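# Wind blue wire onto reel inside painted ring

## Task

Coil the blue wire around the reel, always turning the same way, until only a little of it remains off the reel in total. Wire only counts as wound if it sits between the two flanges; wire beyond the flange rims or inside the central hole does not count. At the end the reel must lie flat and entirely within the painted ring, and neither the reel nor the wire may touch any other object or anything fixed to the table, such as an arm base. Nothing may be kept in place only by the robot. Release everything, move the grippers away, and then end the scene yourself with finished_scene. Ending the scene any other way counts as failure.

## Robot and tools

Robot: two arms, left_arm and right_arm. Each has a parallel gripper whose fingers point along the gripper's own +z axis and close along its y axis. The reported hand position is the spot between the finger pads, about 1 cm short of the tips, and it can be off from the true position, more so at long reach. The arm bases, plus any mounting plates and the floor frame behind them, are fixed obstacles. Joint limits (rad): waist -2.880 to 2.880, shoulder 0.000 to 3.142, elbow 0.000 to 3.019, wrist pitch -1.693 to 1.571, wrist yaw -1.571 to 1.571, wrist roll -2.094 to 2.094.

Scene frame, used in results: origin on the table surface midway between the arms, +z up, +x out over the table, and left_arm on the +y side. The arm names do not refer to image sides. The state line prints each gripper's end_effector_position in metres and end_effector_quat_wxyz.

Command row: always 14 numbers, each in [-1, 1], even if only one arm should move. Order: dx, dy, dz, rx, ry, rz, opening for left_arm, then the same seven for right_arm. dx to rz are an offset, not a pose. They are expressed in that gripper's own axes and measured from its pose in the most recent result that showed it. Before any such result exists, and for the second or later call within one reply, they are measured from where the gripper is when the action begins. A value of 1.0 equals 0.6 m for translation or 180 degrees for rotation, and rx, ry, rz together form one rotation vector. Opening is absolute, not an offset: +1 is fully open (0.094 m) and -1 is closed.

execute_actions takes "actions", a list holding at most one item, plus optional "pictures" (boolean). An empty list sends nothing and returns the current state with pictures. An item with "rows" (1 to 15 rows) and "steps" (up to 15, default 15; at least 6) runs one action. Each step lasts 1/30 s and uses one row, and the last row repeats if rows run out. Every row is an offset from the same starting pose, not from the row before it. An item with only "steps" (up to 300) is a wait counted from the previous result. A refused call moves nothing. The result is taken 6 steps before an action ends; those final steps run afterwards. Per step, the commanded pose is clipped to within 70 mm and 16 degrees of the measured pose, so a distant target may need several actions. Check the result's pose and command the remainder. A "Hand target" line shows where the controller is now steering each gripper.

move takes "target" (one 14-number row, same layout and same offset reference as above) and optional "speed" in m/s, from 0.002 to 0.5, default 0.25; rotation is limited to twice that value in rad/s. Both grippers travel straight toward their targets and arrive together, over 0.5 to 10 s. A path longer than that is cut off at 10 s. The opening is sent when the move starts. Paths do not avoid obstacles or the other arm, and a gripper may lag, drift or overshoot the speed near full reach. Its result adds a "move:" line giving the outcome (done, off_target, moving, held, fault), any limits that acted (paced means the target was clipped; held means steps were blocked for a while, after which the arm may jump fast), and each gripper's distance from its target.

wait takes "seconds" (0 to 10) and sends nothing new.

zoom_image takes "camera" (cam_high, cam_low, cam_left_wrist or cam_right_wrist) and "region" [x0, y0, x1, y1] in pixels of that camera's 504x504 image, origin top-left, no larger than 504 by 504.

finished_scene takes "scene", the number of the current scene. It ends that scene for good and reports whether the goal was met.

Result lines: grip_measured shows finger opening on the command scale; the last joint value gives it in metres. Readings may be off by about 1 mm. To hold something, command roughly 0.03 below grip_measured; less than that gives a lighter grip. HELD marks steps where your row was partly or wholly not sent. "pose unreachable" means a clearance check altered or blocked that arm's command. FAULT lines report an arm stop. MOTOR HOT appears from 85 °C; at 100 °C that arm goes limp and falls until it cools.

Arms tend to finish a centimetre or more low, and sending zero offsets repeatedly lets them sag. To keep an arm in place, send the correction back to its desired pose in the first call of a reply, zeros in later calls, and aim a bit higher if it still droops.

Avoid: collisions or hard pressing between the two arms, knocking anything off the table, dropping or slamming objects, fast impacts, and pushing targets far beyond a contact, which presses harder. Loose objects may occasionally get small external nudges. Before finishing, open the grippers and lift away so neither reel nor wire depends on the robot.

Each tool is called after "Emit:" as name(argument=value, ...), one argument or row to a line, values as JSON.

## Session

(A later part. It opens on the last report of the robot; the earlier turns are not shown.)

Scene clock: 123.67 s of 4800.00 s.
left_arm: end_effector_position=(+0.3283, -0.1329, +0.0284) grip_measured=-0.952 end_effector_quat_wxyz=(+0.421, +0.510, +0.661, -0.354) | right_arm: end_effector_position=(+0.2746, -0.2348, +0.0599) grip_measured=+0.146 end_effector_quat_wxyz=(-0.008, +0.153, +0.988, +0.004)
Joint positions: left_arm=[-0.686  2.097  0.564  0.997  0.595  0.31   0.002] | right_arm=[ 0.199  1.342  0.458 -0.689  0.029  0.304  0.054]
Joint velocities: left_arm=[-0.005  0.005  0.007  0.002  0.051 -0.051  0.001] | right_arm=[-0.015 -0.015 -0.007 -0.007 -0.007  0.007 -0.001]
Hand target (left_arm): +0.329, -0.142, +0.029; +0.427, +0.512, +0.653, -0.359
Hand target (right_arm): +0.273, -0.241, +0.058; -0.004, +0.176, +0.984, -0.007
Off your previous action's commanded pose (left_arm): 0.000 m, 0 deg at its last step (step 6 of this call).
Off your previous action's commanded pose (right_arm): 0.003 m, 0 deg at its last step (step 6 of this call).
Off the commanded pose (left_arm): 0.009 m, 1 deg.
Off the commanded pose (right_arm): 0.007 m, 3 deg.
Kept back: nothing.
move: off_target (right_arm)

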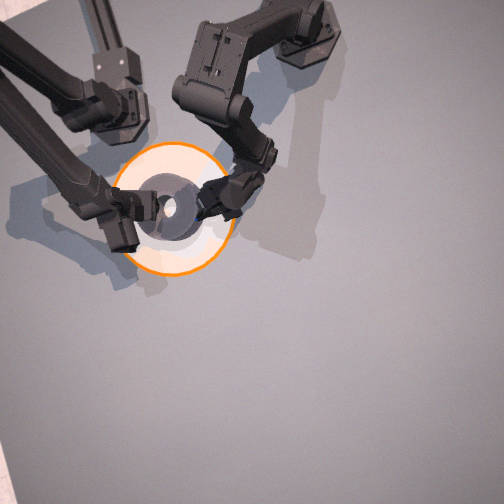

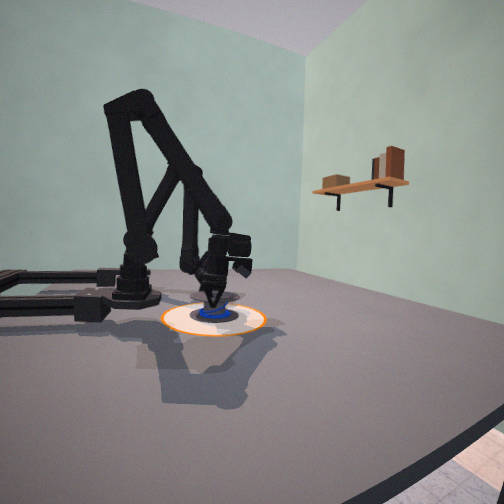

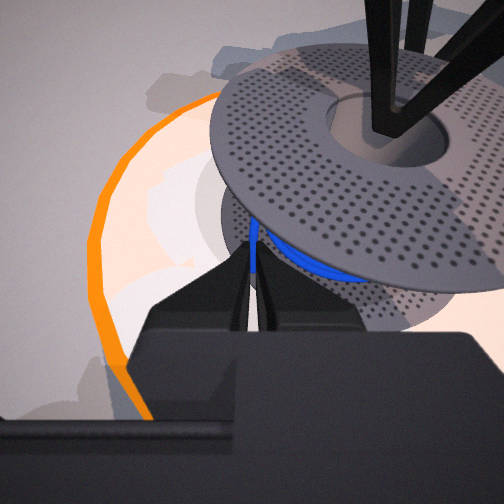

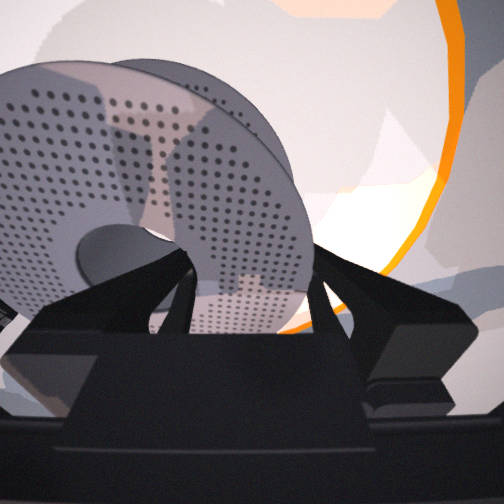

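Emit:
move(
  target=[-0.0205,-0.0098,0.0613,0,0,0,-0.96, 0.0604,0.02,0.006,0,0,0.26,0.11],
  speed=0.4,
)

Emit:
zoom_image(
  camera="cam_low",
  region=[160, 260, 280, 345],
)

Scene clock: 126.53 s of 4800.00 s.
left_arm: end_effector_position=(+0.3522, -0.1528, +0.0297) grip_measured=-0.951 end_effector_quat_wxyz=(+0.436, +0.491, +0.675, -0.338) | right_arm: end_effector_position=(+0.2456, -0.2100, +0.0598) grip_measured=+0.146 end_effector_quat_wxyz=(-0.009, +0.513, +0.858, +0.009)
Joint positions: left_arm=[-0.71   2.11   0.628  0.981  0.515  0.265  0.002] | right_arm=[ 0.303  1.259  0.382 -0.689  0.016  1.18   0.054]
Joint velocities: left_arm=[-0.015  0.005 -0.012 -0.002 -0.022 -0.095 -0.   ] | right_arm=[-0.005 -0.005  0.007  0.002  0.022 -0.022  0.   ]
Hand target (left_arm): +0.331, -0.171, +0.026; +0.421, +0.510, +0.661, -0.354
Hand target (right_arm): +0.244, -0.211, +0.057; -0.010, +0.532, +0.847, +0.002
Off the commanded pose (left_arm): 0.029 m, 4 deg.
Off the commanded pose (right_arm): 0.004 m, 3 deg.
Kept back: nothing.
move: off_target (left_arm, right_arm)

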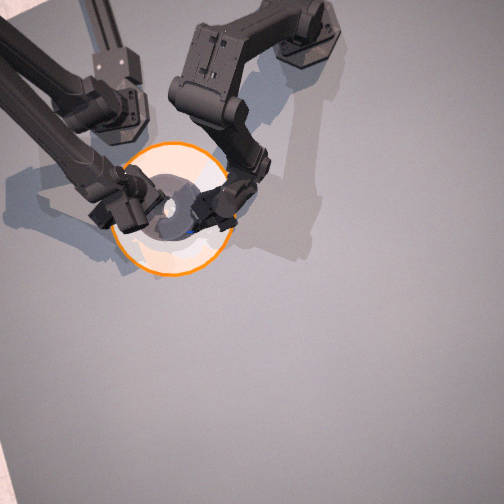

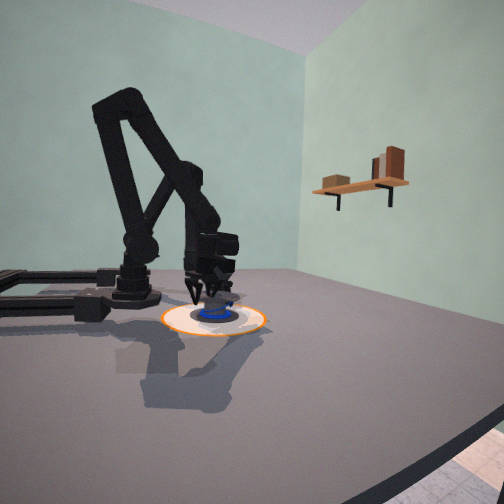

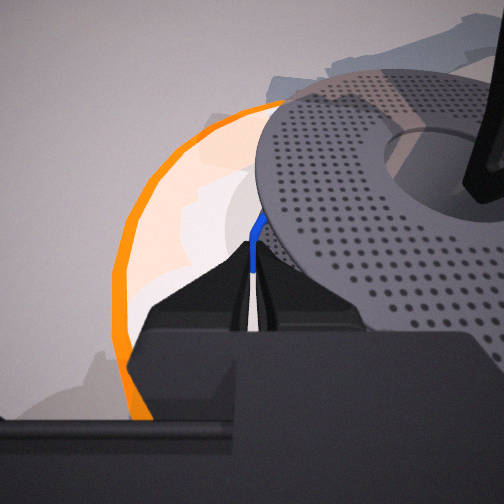

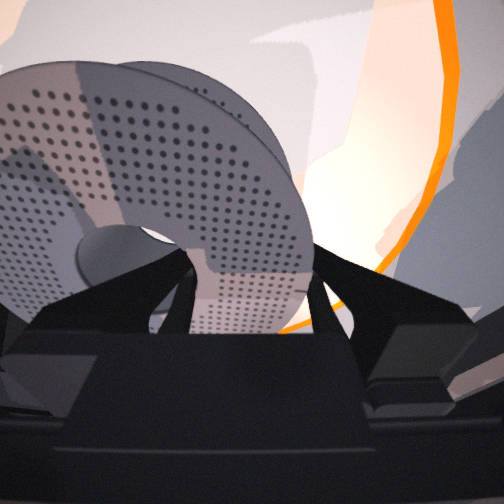

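Region (160, 260, 280, 345) of cam_low's 504x504 image, scaled by 4.200, with more detail than that image has; it fills the top 357 rows of this view, and the rest is white.

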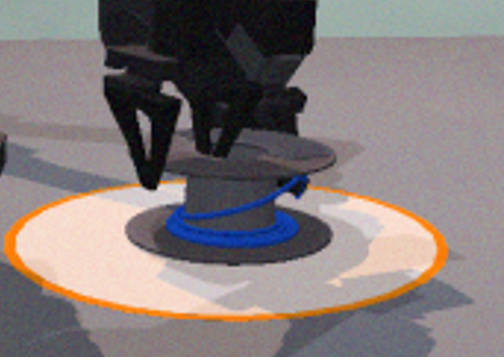

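Emit:
move(
  target=[0.02,-0.003,-0.004,0,0,0,-0.96, 0,0,0,0,0,0,0.11],
  speed=0.1,
)

Emit:
move(
  target=[0.013,-0.052,-0.022,0,0,0,-0.96, 0,0,0,0,0,0,0.11],
  speed=0.08,
)

Emit:
zoom_image(
  camera="cam_low",
  region=[160, 260, 280, 345],
)

Scene clock: 129.20 s of 4800.00 s.
left_arm: end_effector_position=(+0.3508, -0.1517, +0.0247) grip_measured=-0.951 end_effector_quat_wxyz=(+0.436, +0.491, +0.674, -0.339) | right_arm: end_effector_position=(+0.2460, -0.2098, +0.0602) grip_measured=+0.146 end_effector_quat_wxyz=(-0.008, +0.513, +0.858, +0.010)
Joint positions: left_arm=[-0.709  2.128  0.628  0.999  0.518  0.265  0.002] | right_arm=[ 0.303  1.257  0.382 -0.689  0.015  1.179  0.054]
Joint velocities: left_arm=[ 0.005 -0.005 -0.012  0.007  0.022 -0.007  0.   ] | right_arm=[-0.015 -0.005 -0.017  0.007 -0.051  0.022 -0.   ]
Hand target (left_arm): +0.348, -0.147, +0.020; +0.436, +0.491, +0.675, -0.338
Hand target (right_arm): +0.246, -0.210, +0.060; -0.009, +0.514, +0.858, +0.009
Off the commanded pose (left_arm): 0.008 m, 0 deg.
Off the commanded pose (right_arm): 0.001 m, 0 deg.
Kept back: nothing.
move: done

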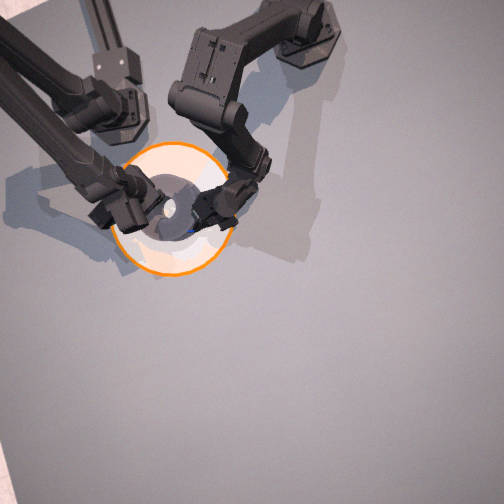

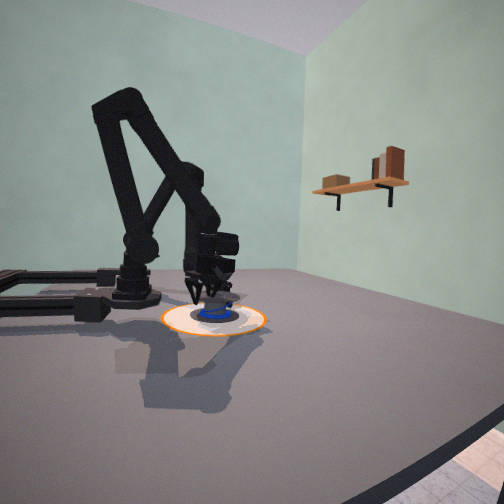

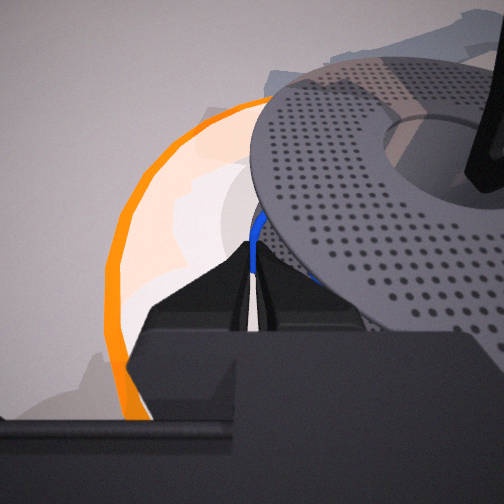

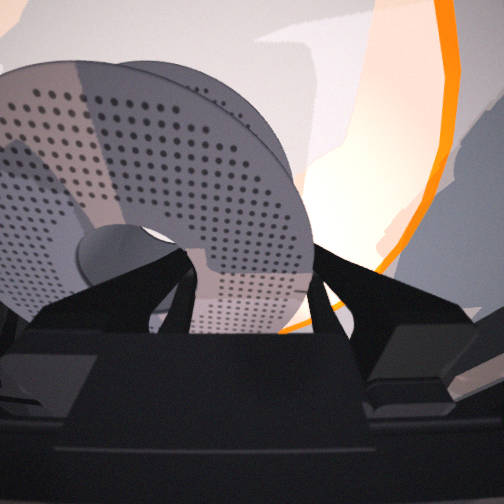

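Scene clock: 129.97 s of 4800.00 s.
left_arm: end_effector_position=(+0.3237, -0.1417, +0.0220) grip_measured=-0.951 end_effector_quat_wxyz=(+0.434, +0.489, +0.680, -0.332) | right_arm: end_effector_position=(+0.2460, -0.2098, +0.0602) grip_measured=+0.146 end_effector_quat_wxyz=(-0.008, +0.513, +0.858, +0.010)
Joint positions: left_arm=[-0.744  2.128  0.557  1.07   0.472  0.248  0.002] | right_arm=[ 0.303  1.257  0.382 -0.689  0.015  1.179  0.054]
Joint velocities: left_arm=[-0.005 -0.005 -0.012 -0.012  0.007 -0.007 -0.   ] | right_arm=[-0.024 -0.005 -0.017 -0.002 -0.007 -0.007  0.   ]
Hand target (left_arm): +0.316, -0.146, +0.023; +0.436, +0.491, +0.674, -0.339
Hand target (right_arm): +0.246, -0.210, +0.060; -0.008, +0.513, +0.858, +0.010
Off the commanded pose (left_arm): 0.009 m, 1 deg.
Off the commanded pose (right_arm): 0.000 m, 0 deg.
Kept back: nothing.
move: done

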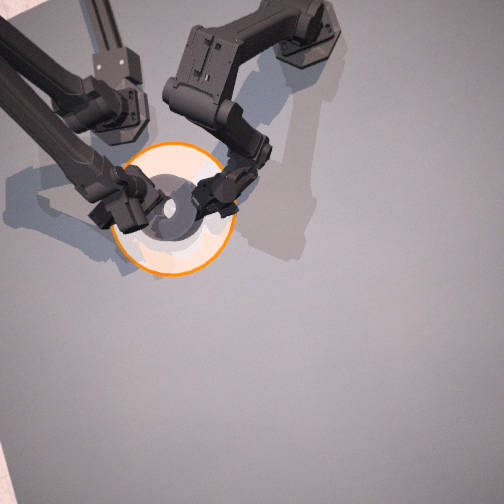

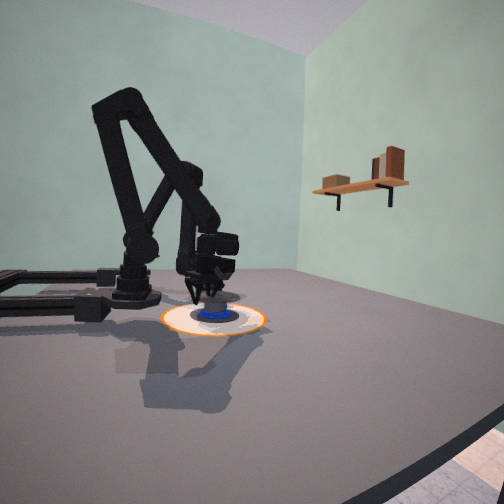

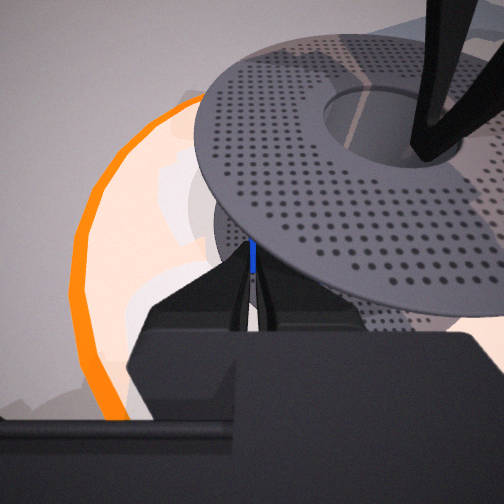

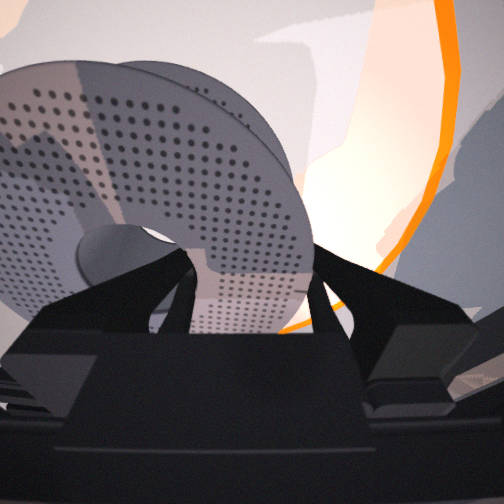

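Region (160, 260, 280, 345) of cam_low's 504x504 image, scaled by 4.200, with more detail than that image has; it fills the top 357 rows of this view, and the rest is white.

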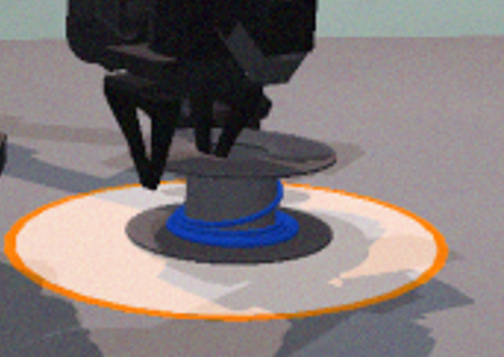

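Emit:
execute_actions(
  actions=[
    {"rows": [[0,0,0,0,0,0,-0.95, 0,0,0,0,0,0,0.11],[0,0,0,0,0,0,-0.94, 0,0,0,0,0,0,0.11],[0,0,0,0,0,0,-0.93, 0,0,0,0,0,0,0.11],[0,0,0,0,0,0,-0.92, 0,0,0,0,0,0,0.11],[0,0,0,0,0,0,-0.91, 0,0,0,0,0,0,0.11],[0,0,0,0,0,0,-0.90, 0,0,0,0,0,0,0.11],[0,0,0,0,0,0,-0.88, 0,0,0,0,0,0,0.11],[0,0,0,0,0,0,-0.86, 0,0,0,0,0,0,0.11]], "steps": 8},
  ],
)

Emit:
move(
  target=[0,0,0,0,0,0,-0.86, 0.0506,0.016,0.003,0,0,0.194,0.11],
  speed=0.3,
)

Emit:
zoom_image(
  camera="cam_low",
  region=[160, 260, 280, 345],
)

Scene clock: 130.67 s of 4800.00 s.
left_arm: end_effector_position=(+0.3238, -0.1417, +0.0220) grip_measured=-0.938 end_effector_quat_wxyz=(+0.434, +0.489, +0.680, -0.332) | right_arm: end_effector_position=(+0.2460, -0.2098, +0.0602) grip_measured=+0.146 end_effector_quat_wxyz=(-0.008, +0.513, +0.858, +0.010)
Joint positions: left_arm=[-0.744  2.128  0.557  1.07   0.472  0.248  0.003] | right_arm=[ 0.303  1.257  0.382 -0.689  0.015  1.179  0.054]
Joint velocities: left_arm=[-0.015  0.005 -0.017 -0.012 -0.081  0.051  0.006] | right_arm=[-0.005  0.005  0.007  0.002  0.022 -0.066 -0.001]
Steps of this call (steps 1 to 19: nothing new was sent; steps 20 to 21: the first 2 steps of this action). Readings (end_effector_position):
20: left_arm (+0.3237, -0.1417, +0.0220) | right_arm (+0.2460, -0.2098, +0.0602)
21: the state above

Scene clock: 132.73 s of 4800.00 s.
left_arm: end_effector_position=(+0.3252, -0.1408, +0.0217) grip_measured=-0.862 end_effector_quat_wxyz=(+0.435, +0.487, +0.681, -0.329) | right_arm: end_effector_position=(+0.2413, -0.1781, +0.0615) grip_measured=+0.146 end_effector_quat_wxyz=(-0.011, +0.744, +0.668, +0.010)
Joint positions: left_arm=[-0.742  2.128  0.557  1.07   0.466  0.248  0.006] | right_arm=[ 0.449  1.257  0.382 -0.687  0.012  1.925  0.054]
Joint velocities: left_arm=[-0.005  0.005  0.017 -0.007  0.022 -0.022 -0.001] | right_arm=[-0.005  0.005 -0.012  0.002  0.007  0.051 -0.   ]
Hand target (left_arm): +0.324, -0.141, +0.022; +0.435, +0.488, +0.680, -0.331
Hand target (right_arm): +0.240, -0.177, +0.059; -0.012, +0.747, +0.665, +0.007
Off your previous action's commanded pose (left_arm): 0.000 m, 0 deg at its last step (step 6 of this call).
Off your previous action's commanded pose (right_arm): 0.000 m, 0 deg at its last step (step 6 of this call).
Off the commanded pose (left_arm): 0.001 m, 0 deg.
Off the commanded pose (right_arm): 0.003 m, 1 deg.
Kept back: nothing.
move: done

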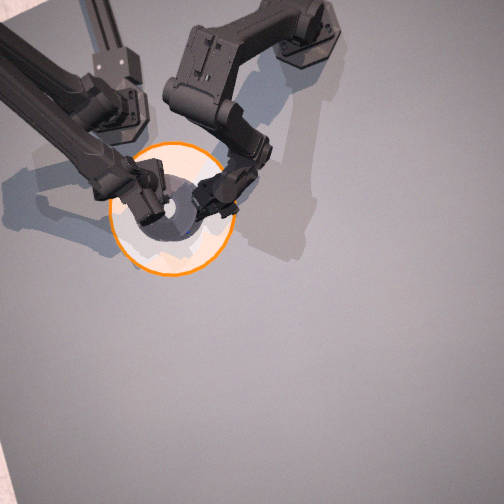

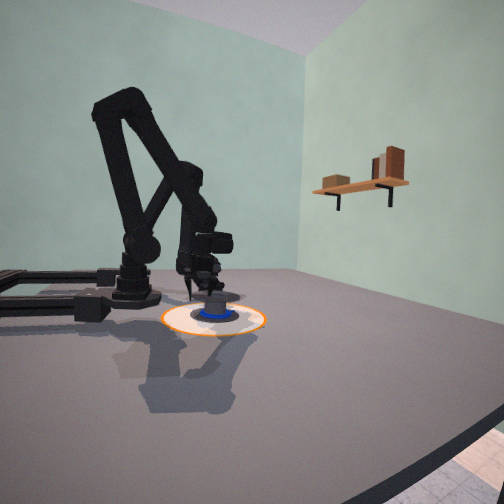

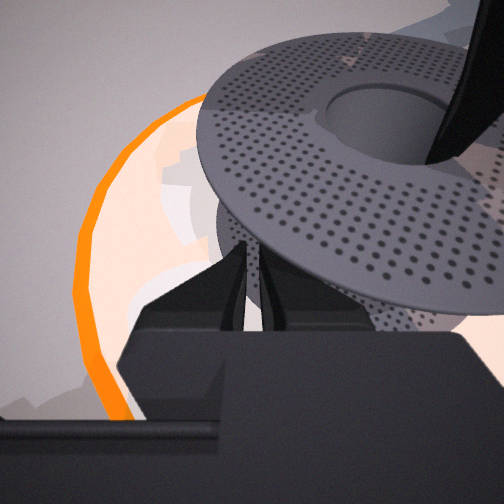

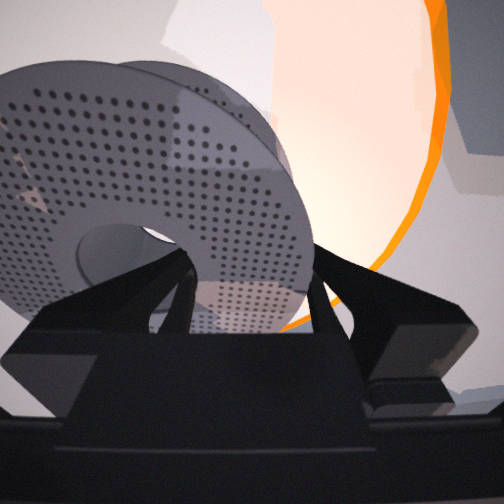

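Region (160, 260, 280, 345) of cam_low's 504x504 image, scaled by 4.200, with more detail than that image has; it fills the top 357 rows of this view, and the rest is white.

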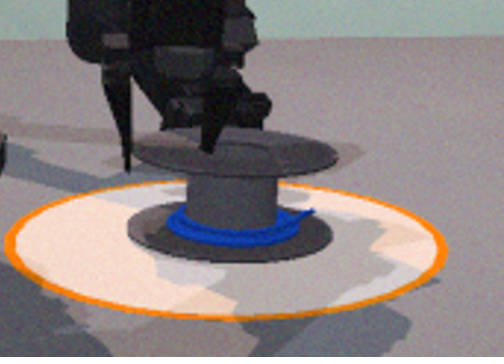

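Emit:
execute_actions(
  actions=[
    {"rows": [[0,0,-0.004,0,0,0,-0.9, 0,0,0.003,0,0,0,0.13],[0,0,-0.008,0,0,0,-0.9, 0,0,0.003,0,0,0,0.15],[0,0,-0.013,0,0,0,-0.9, 0,0,0.003,0,0,0,0.18],[0,0,-0.018,0,0,0,-0.9, 0,0,0.003,0,0,0,0.24],[0.002,0,-0.024,0,0,0,-0.9, 0,0,0.003,0,0,0,0.32],[0.004,0,-0.03,0,0,0,-0.9, 0,0,0.003,0,0,0,0.42],[0.006,0,-0.036,0,0,0,-0.9, 0,0,0.003,0,0,0,0.53],[0.008,0,-0.042,0,0,0,-0.9, 0,0,0.003,0,0,0,0.64],[0.01,0,-0.048,0,0,0,-0.9, 0,0,0.003,0,0,0,0.76],[0.012,0,-0.054,0,0,0,-0.9, 0,0,0.003,0,0,0,0.88],[0.014,0,-0.06,0,0,0,-0.9, 0,0,0.003,0,0,0,1.0]], "steps": 11},
  ],
)

Emit:
move(
  target=[-0.02,0.05,-0.2,0,0.1,0,-0.9, 0.01,0.025,-0.2,0,0,0,1],
  speed=0.25,
)

Emit:
zoom_image(
  camera="cam_low",
  region=[160, 260, 280, 345],
)

Scene clock: 133.40 s of 4800.00 s.
left_arm: end_effector_position=(+0.3198, -0.1378, +0.0199) grip_measured=-0.898 end_effector_quat_wxyz=(+0.429, +0.489, +0.682, -0.333) | right_arm: end_effector_position=(+0.2413, -0.1781, +0.0615) grip_measured=+0.282 end_effector_quat_wxyz=(-0.011, +0.745, +0.667, +0.010)
Joint positions: left_arm=[-0.742  2.128  0.546  1.07   0.476  0.248  0.005] | right_arm=[ 0.449  1.257  0.382 -0.687  0.012  1.928  0.06 ]
Joint velocities: left_arm=[ 0.015 -0.005 -0.168 -0.002  0.081 -0.007  0.   ] | right_arm=[-0.005  0.015  0.002  0.002  0.037 -0.007  0.074]
Steps of this call (steps 1 to 15: nothing new was sent; steps 16 to 20: the first 5 steps of this action). Readings (end_effector_position):
16: left_arm (+0.3252, -0.1408, +0.0217) | right_arm (+0.2413, -0.1781, +0.0615)
17: left_arm (+0.3250, -0.1408, +0.0216) | right_arm (+0.2413, -0.1781, +0.0615)
19: left_arm (+0.3223, -0.1395, +0.0209) | right_arm (+0.2413, -0.1781, +0.0615)
20: the state above

Scene clock: 135.13 s of 4800.00 s.
left_arm: end_effector_position=(+0.3001, +0.0030, +0.0753) grip_measured=-0.898 end_effector_quat_wxyz=(+0.299, +0.530, +0.752, -0.254) | right_arm: end_effector_position=(+0.2441, -0.1811, +0.1686) grip_measured=+1.000 end_effector_quat_wxyz=(-0.019, +0.745, +0.667, -0.004)
Joint positions: left_arm=[-0.467  1.514  0.385  0.143  0.544  0.614  0.005] | right_arm=[ 0.453  1.01   0.573 -1.156  0.012  1.932  0.094]
Joint velocities: left_arm=[-0.015 -0.024  0.002  0.007 -0.037  0.007 -0.   ] | right_arm=[-0.005  0.005 -0.002 -0.017  0.007  0.081  0.   ]
Hand target (left_arm): +0.308, +0.002, +0.078; +0.303, +0.532, +0.750, -0.249
Hand target (right_arm): +0.257, -0.176, +0.183; -0.012, +0.745, +0.667, +0.010
Off your previous action's commanded pose (left_arm): 0.017 m, 2 deg at its last step (step 6 of this call).
Off your previous action's commanded pose (right_arm): 0.002 m, 0 deg at its last step (step 6 of this call).
Off the commanded pose (left_arm): 0.008 m, 1 deg.
Off the commanded pose (right_arm): 0.019 m, 2 deg.
Kept back: nothing.
move: off_target (right_arm)

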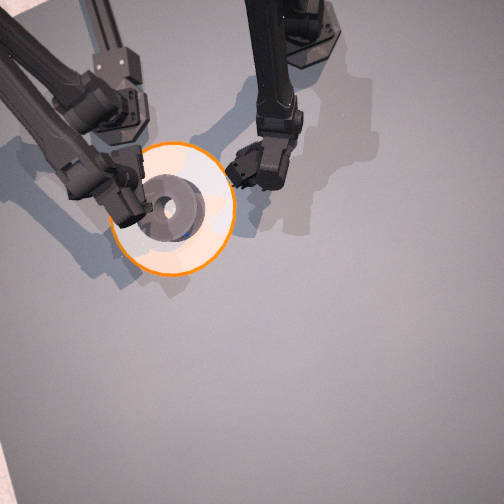

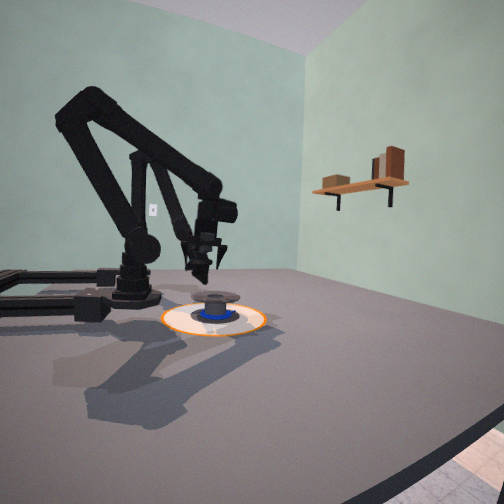

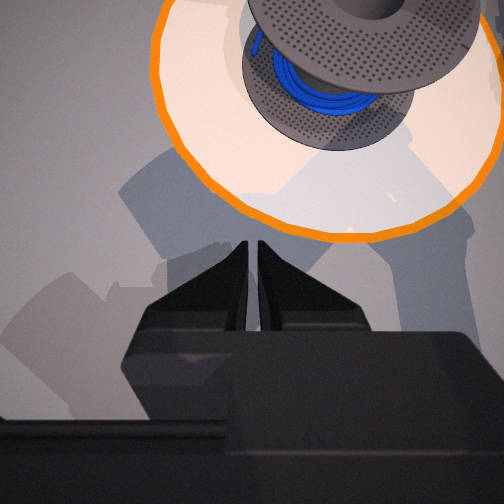

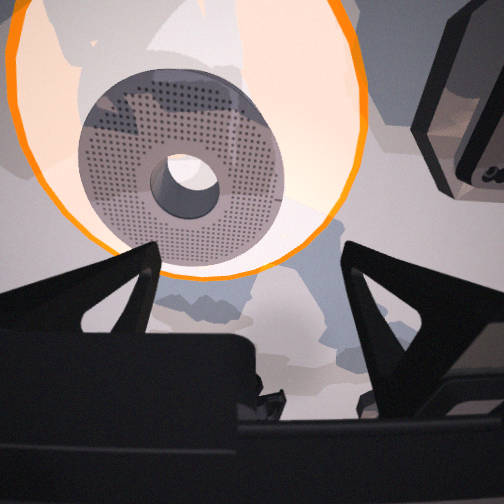

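Region (160, 260, 280, 345) of cam_low's 504x504 image, scaled by 4.200, with more detail than that image has; it fills the top 357 rows of this view, and the rest is white.

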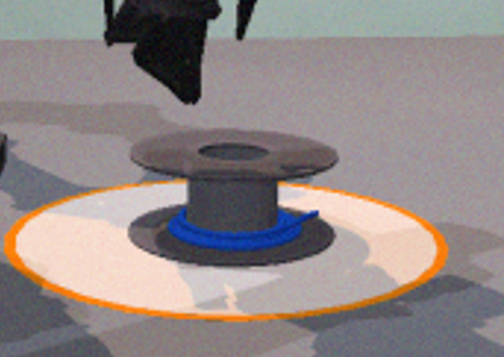

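Emit:
move(
  target=[0.093,0.058,-0.174,0,0.15,0,-0.9, -0.36,-0.05,-0.02,0,0,0,1],
  speed=0.35,
)

Emit:
zoom_image(
  camera="cam_low",
  region=[150, 250, 290, 345],
)

Emit:
zoom_image(
  camera="cam_high",
  region=[100, 135, 260, 285],
)

Scene clock: 137.20 s of 4800.00 s.
left_arm: end_effector_position=(+0.2795, +0.1244, +0.0907) grip_measured=-0.898 end_effector_quat_wxyz=(+0.095, +0.573, +0.803, -0.131) | right_arm: end_effector_position=(+0.1724, -0.3831, +0.1660) grip_measured=+1.000 end_effector_quat_wxyz=(-0.035, +0.746, +0.665, -0.011)
Joint positions: left_arm=[-0.266  1.304  0.506 -0.675  0.273  0.971  0.005] | right_arm=[-0.584  0.969  0.561 -1.199  0.038  0.901  0.094]
Joint velocities: left_arm=[ 0.005 -0.005 -0.017 -0.002 -0.037  0.022 -0.   ] | right_arm=[-0.005 -0.005  0.007 -0.017 -0.007 -0.037  0.   ]
Hand target (left_arm): +0.300, +0.123, +0.106; +0.116, +0.574, +0.801, -0.121
Hand target (right_arm): +0.187, -0.399, +0.181; -0.010, +0.745, +0.667, -0.008
Off the commanded pose (left_arm): 0.025 m, 2 deg.
Off the commanded pose (right_arm): 0.024 m, 2 deg.
Kept back: nothing.
move: off_target (left_arm, right_arm)

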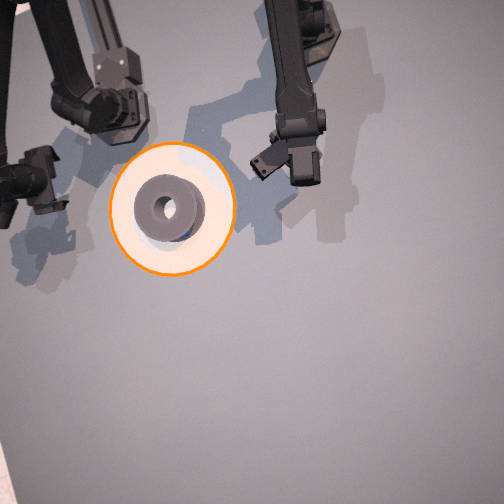

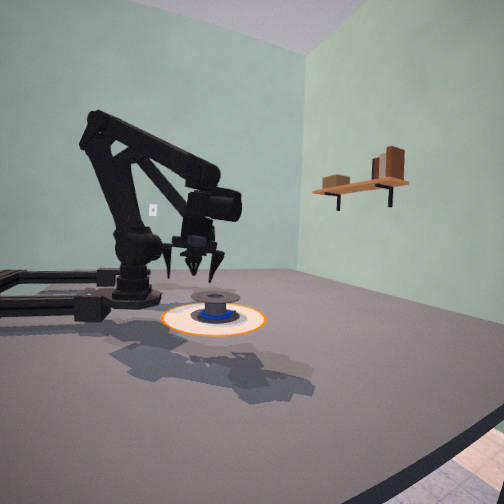

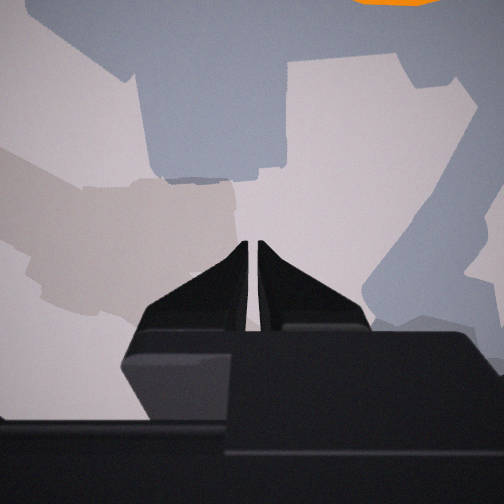

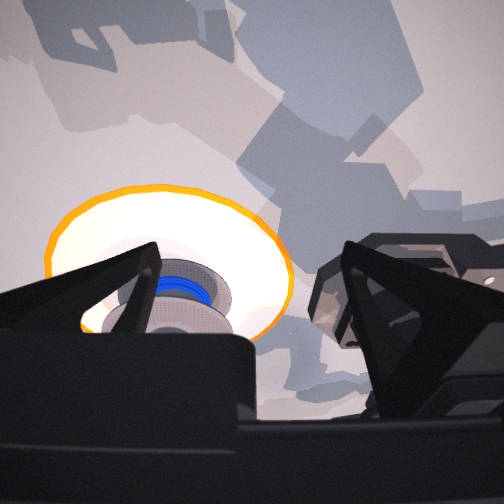

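Region (150, 250, 290, 345) of cam_low's 504x504 image, scaled by 3.600, with more detail than that image has; it fills the top 342 rows of this view, and the rest is white.

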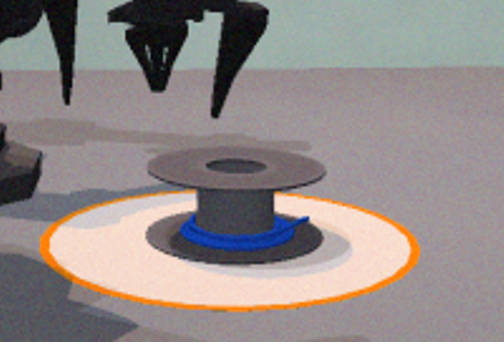

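Region (100, 135, 260, 285) of cam_high's 504x504 image, scaled by 3.150, with more detail than that image has; it fills the top 472 rows of this view, and the rest is white.

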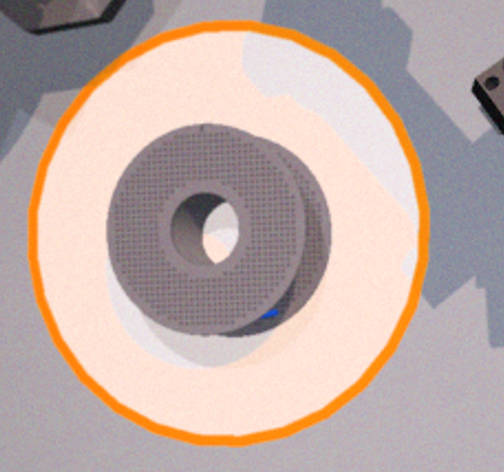

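The wire is fully between the flanges, the reel lies flat inside the ring, and both arms are clear.

Emit:
finished_scene(
  scene=1,
)

The scene is finished: the task was done.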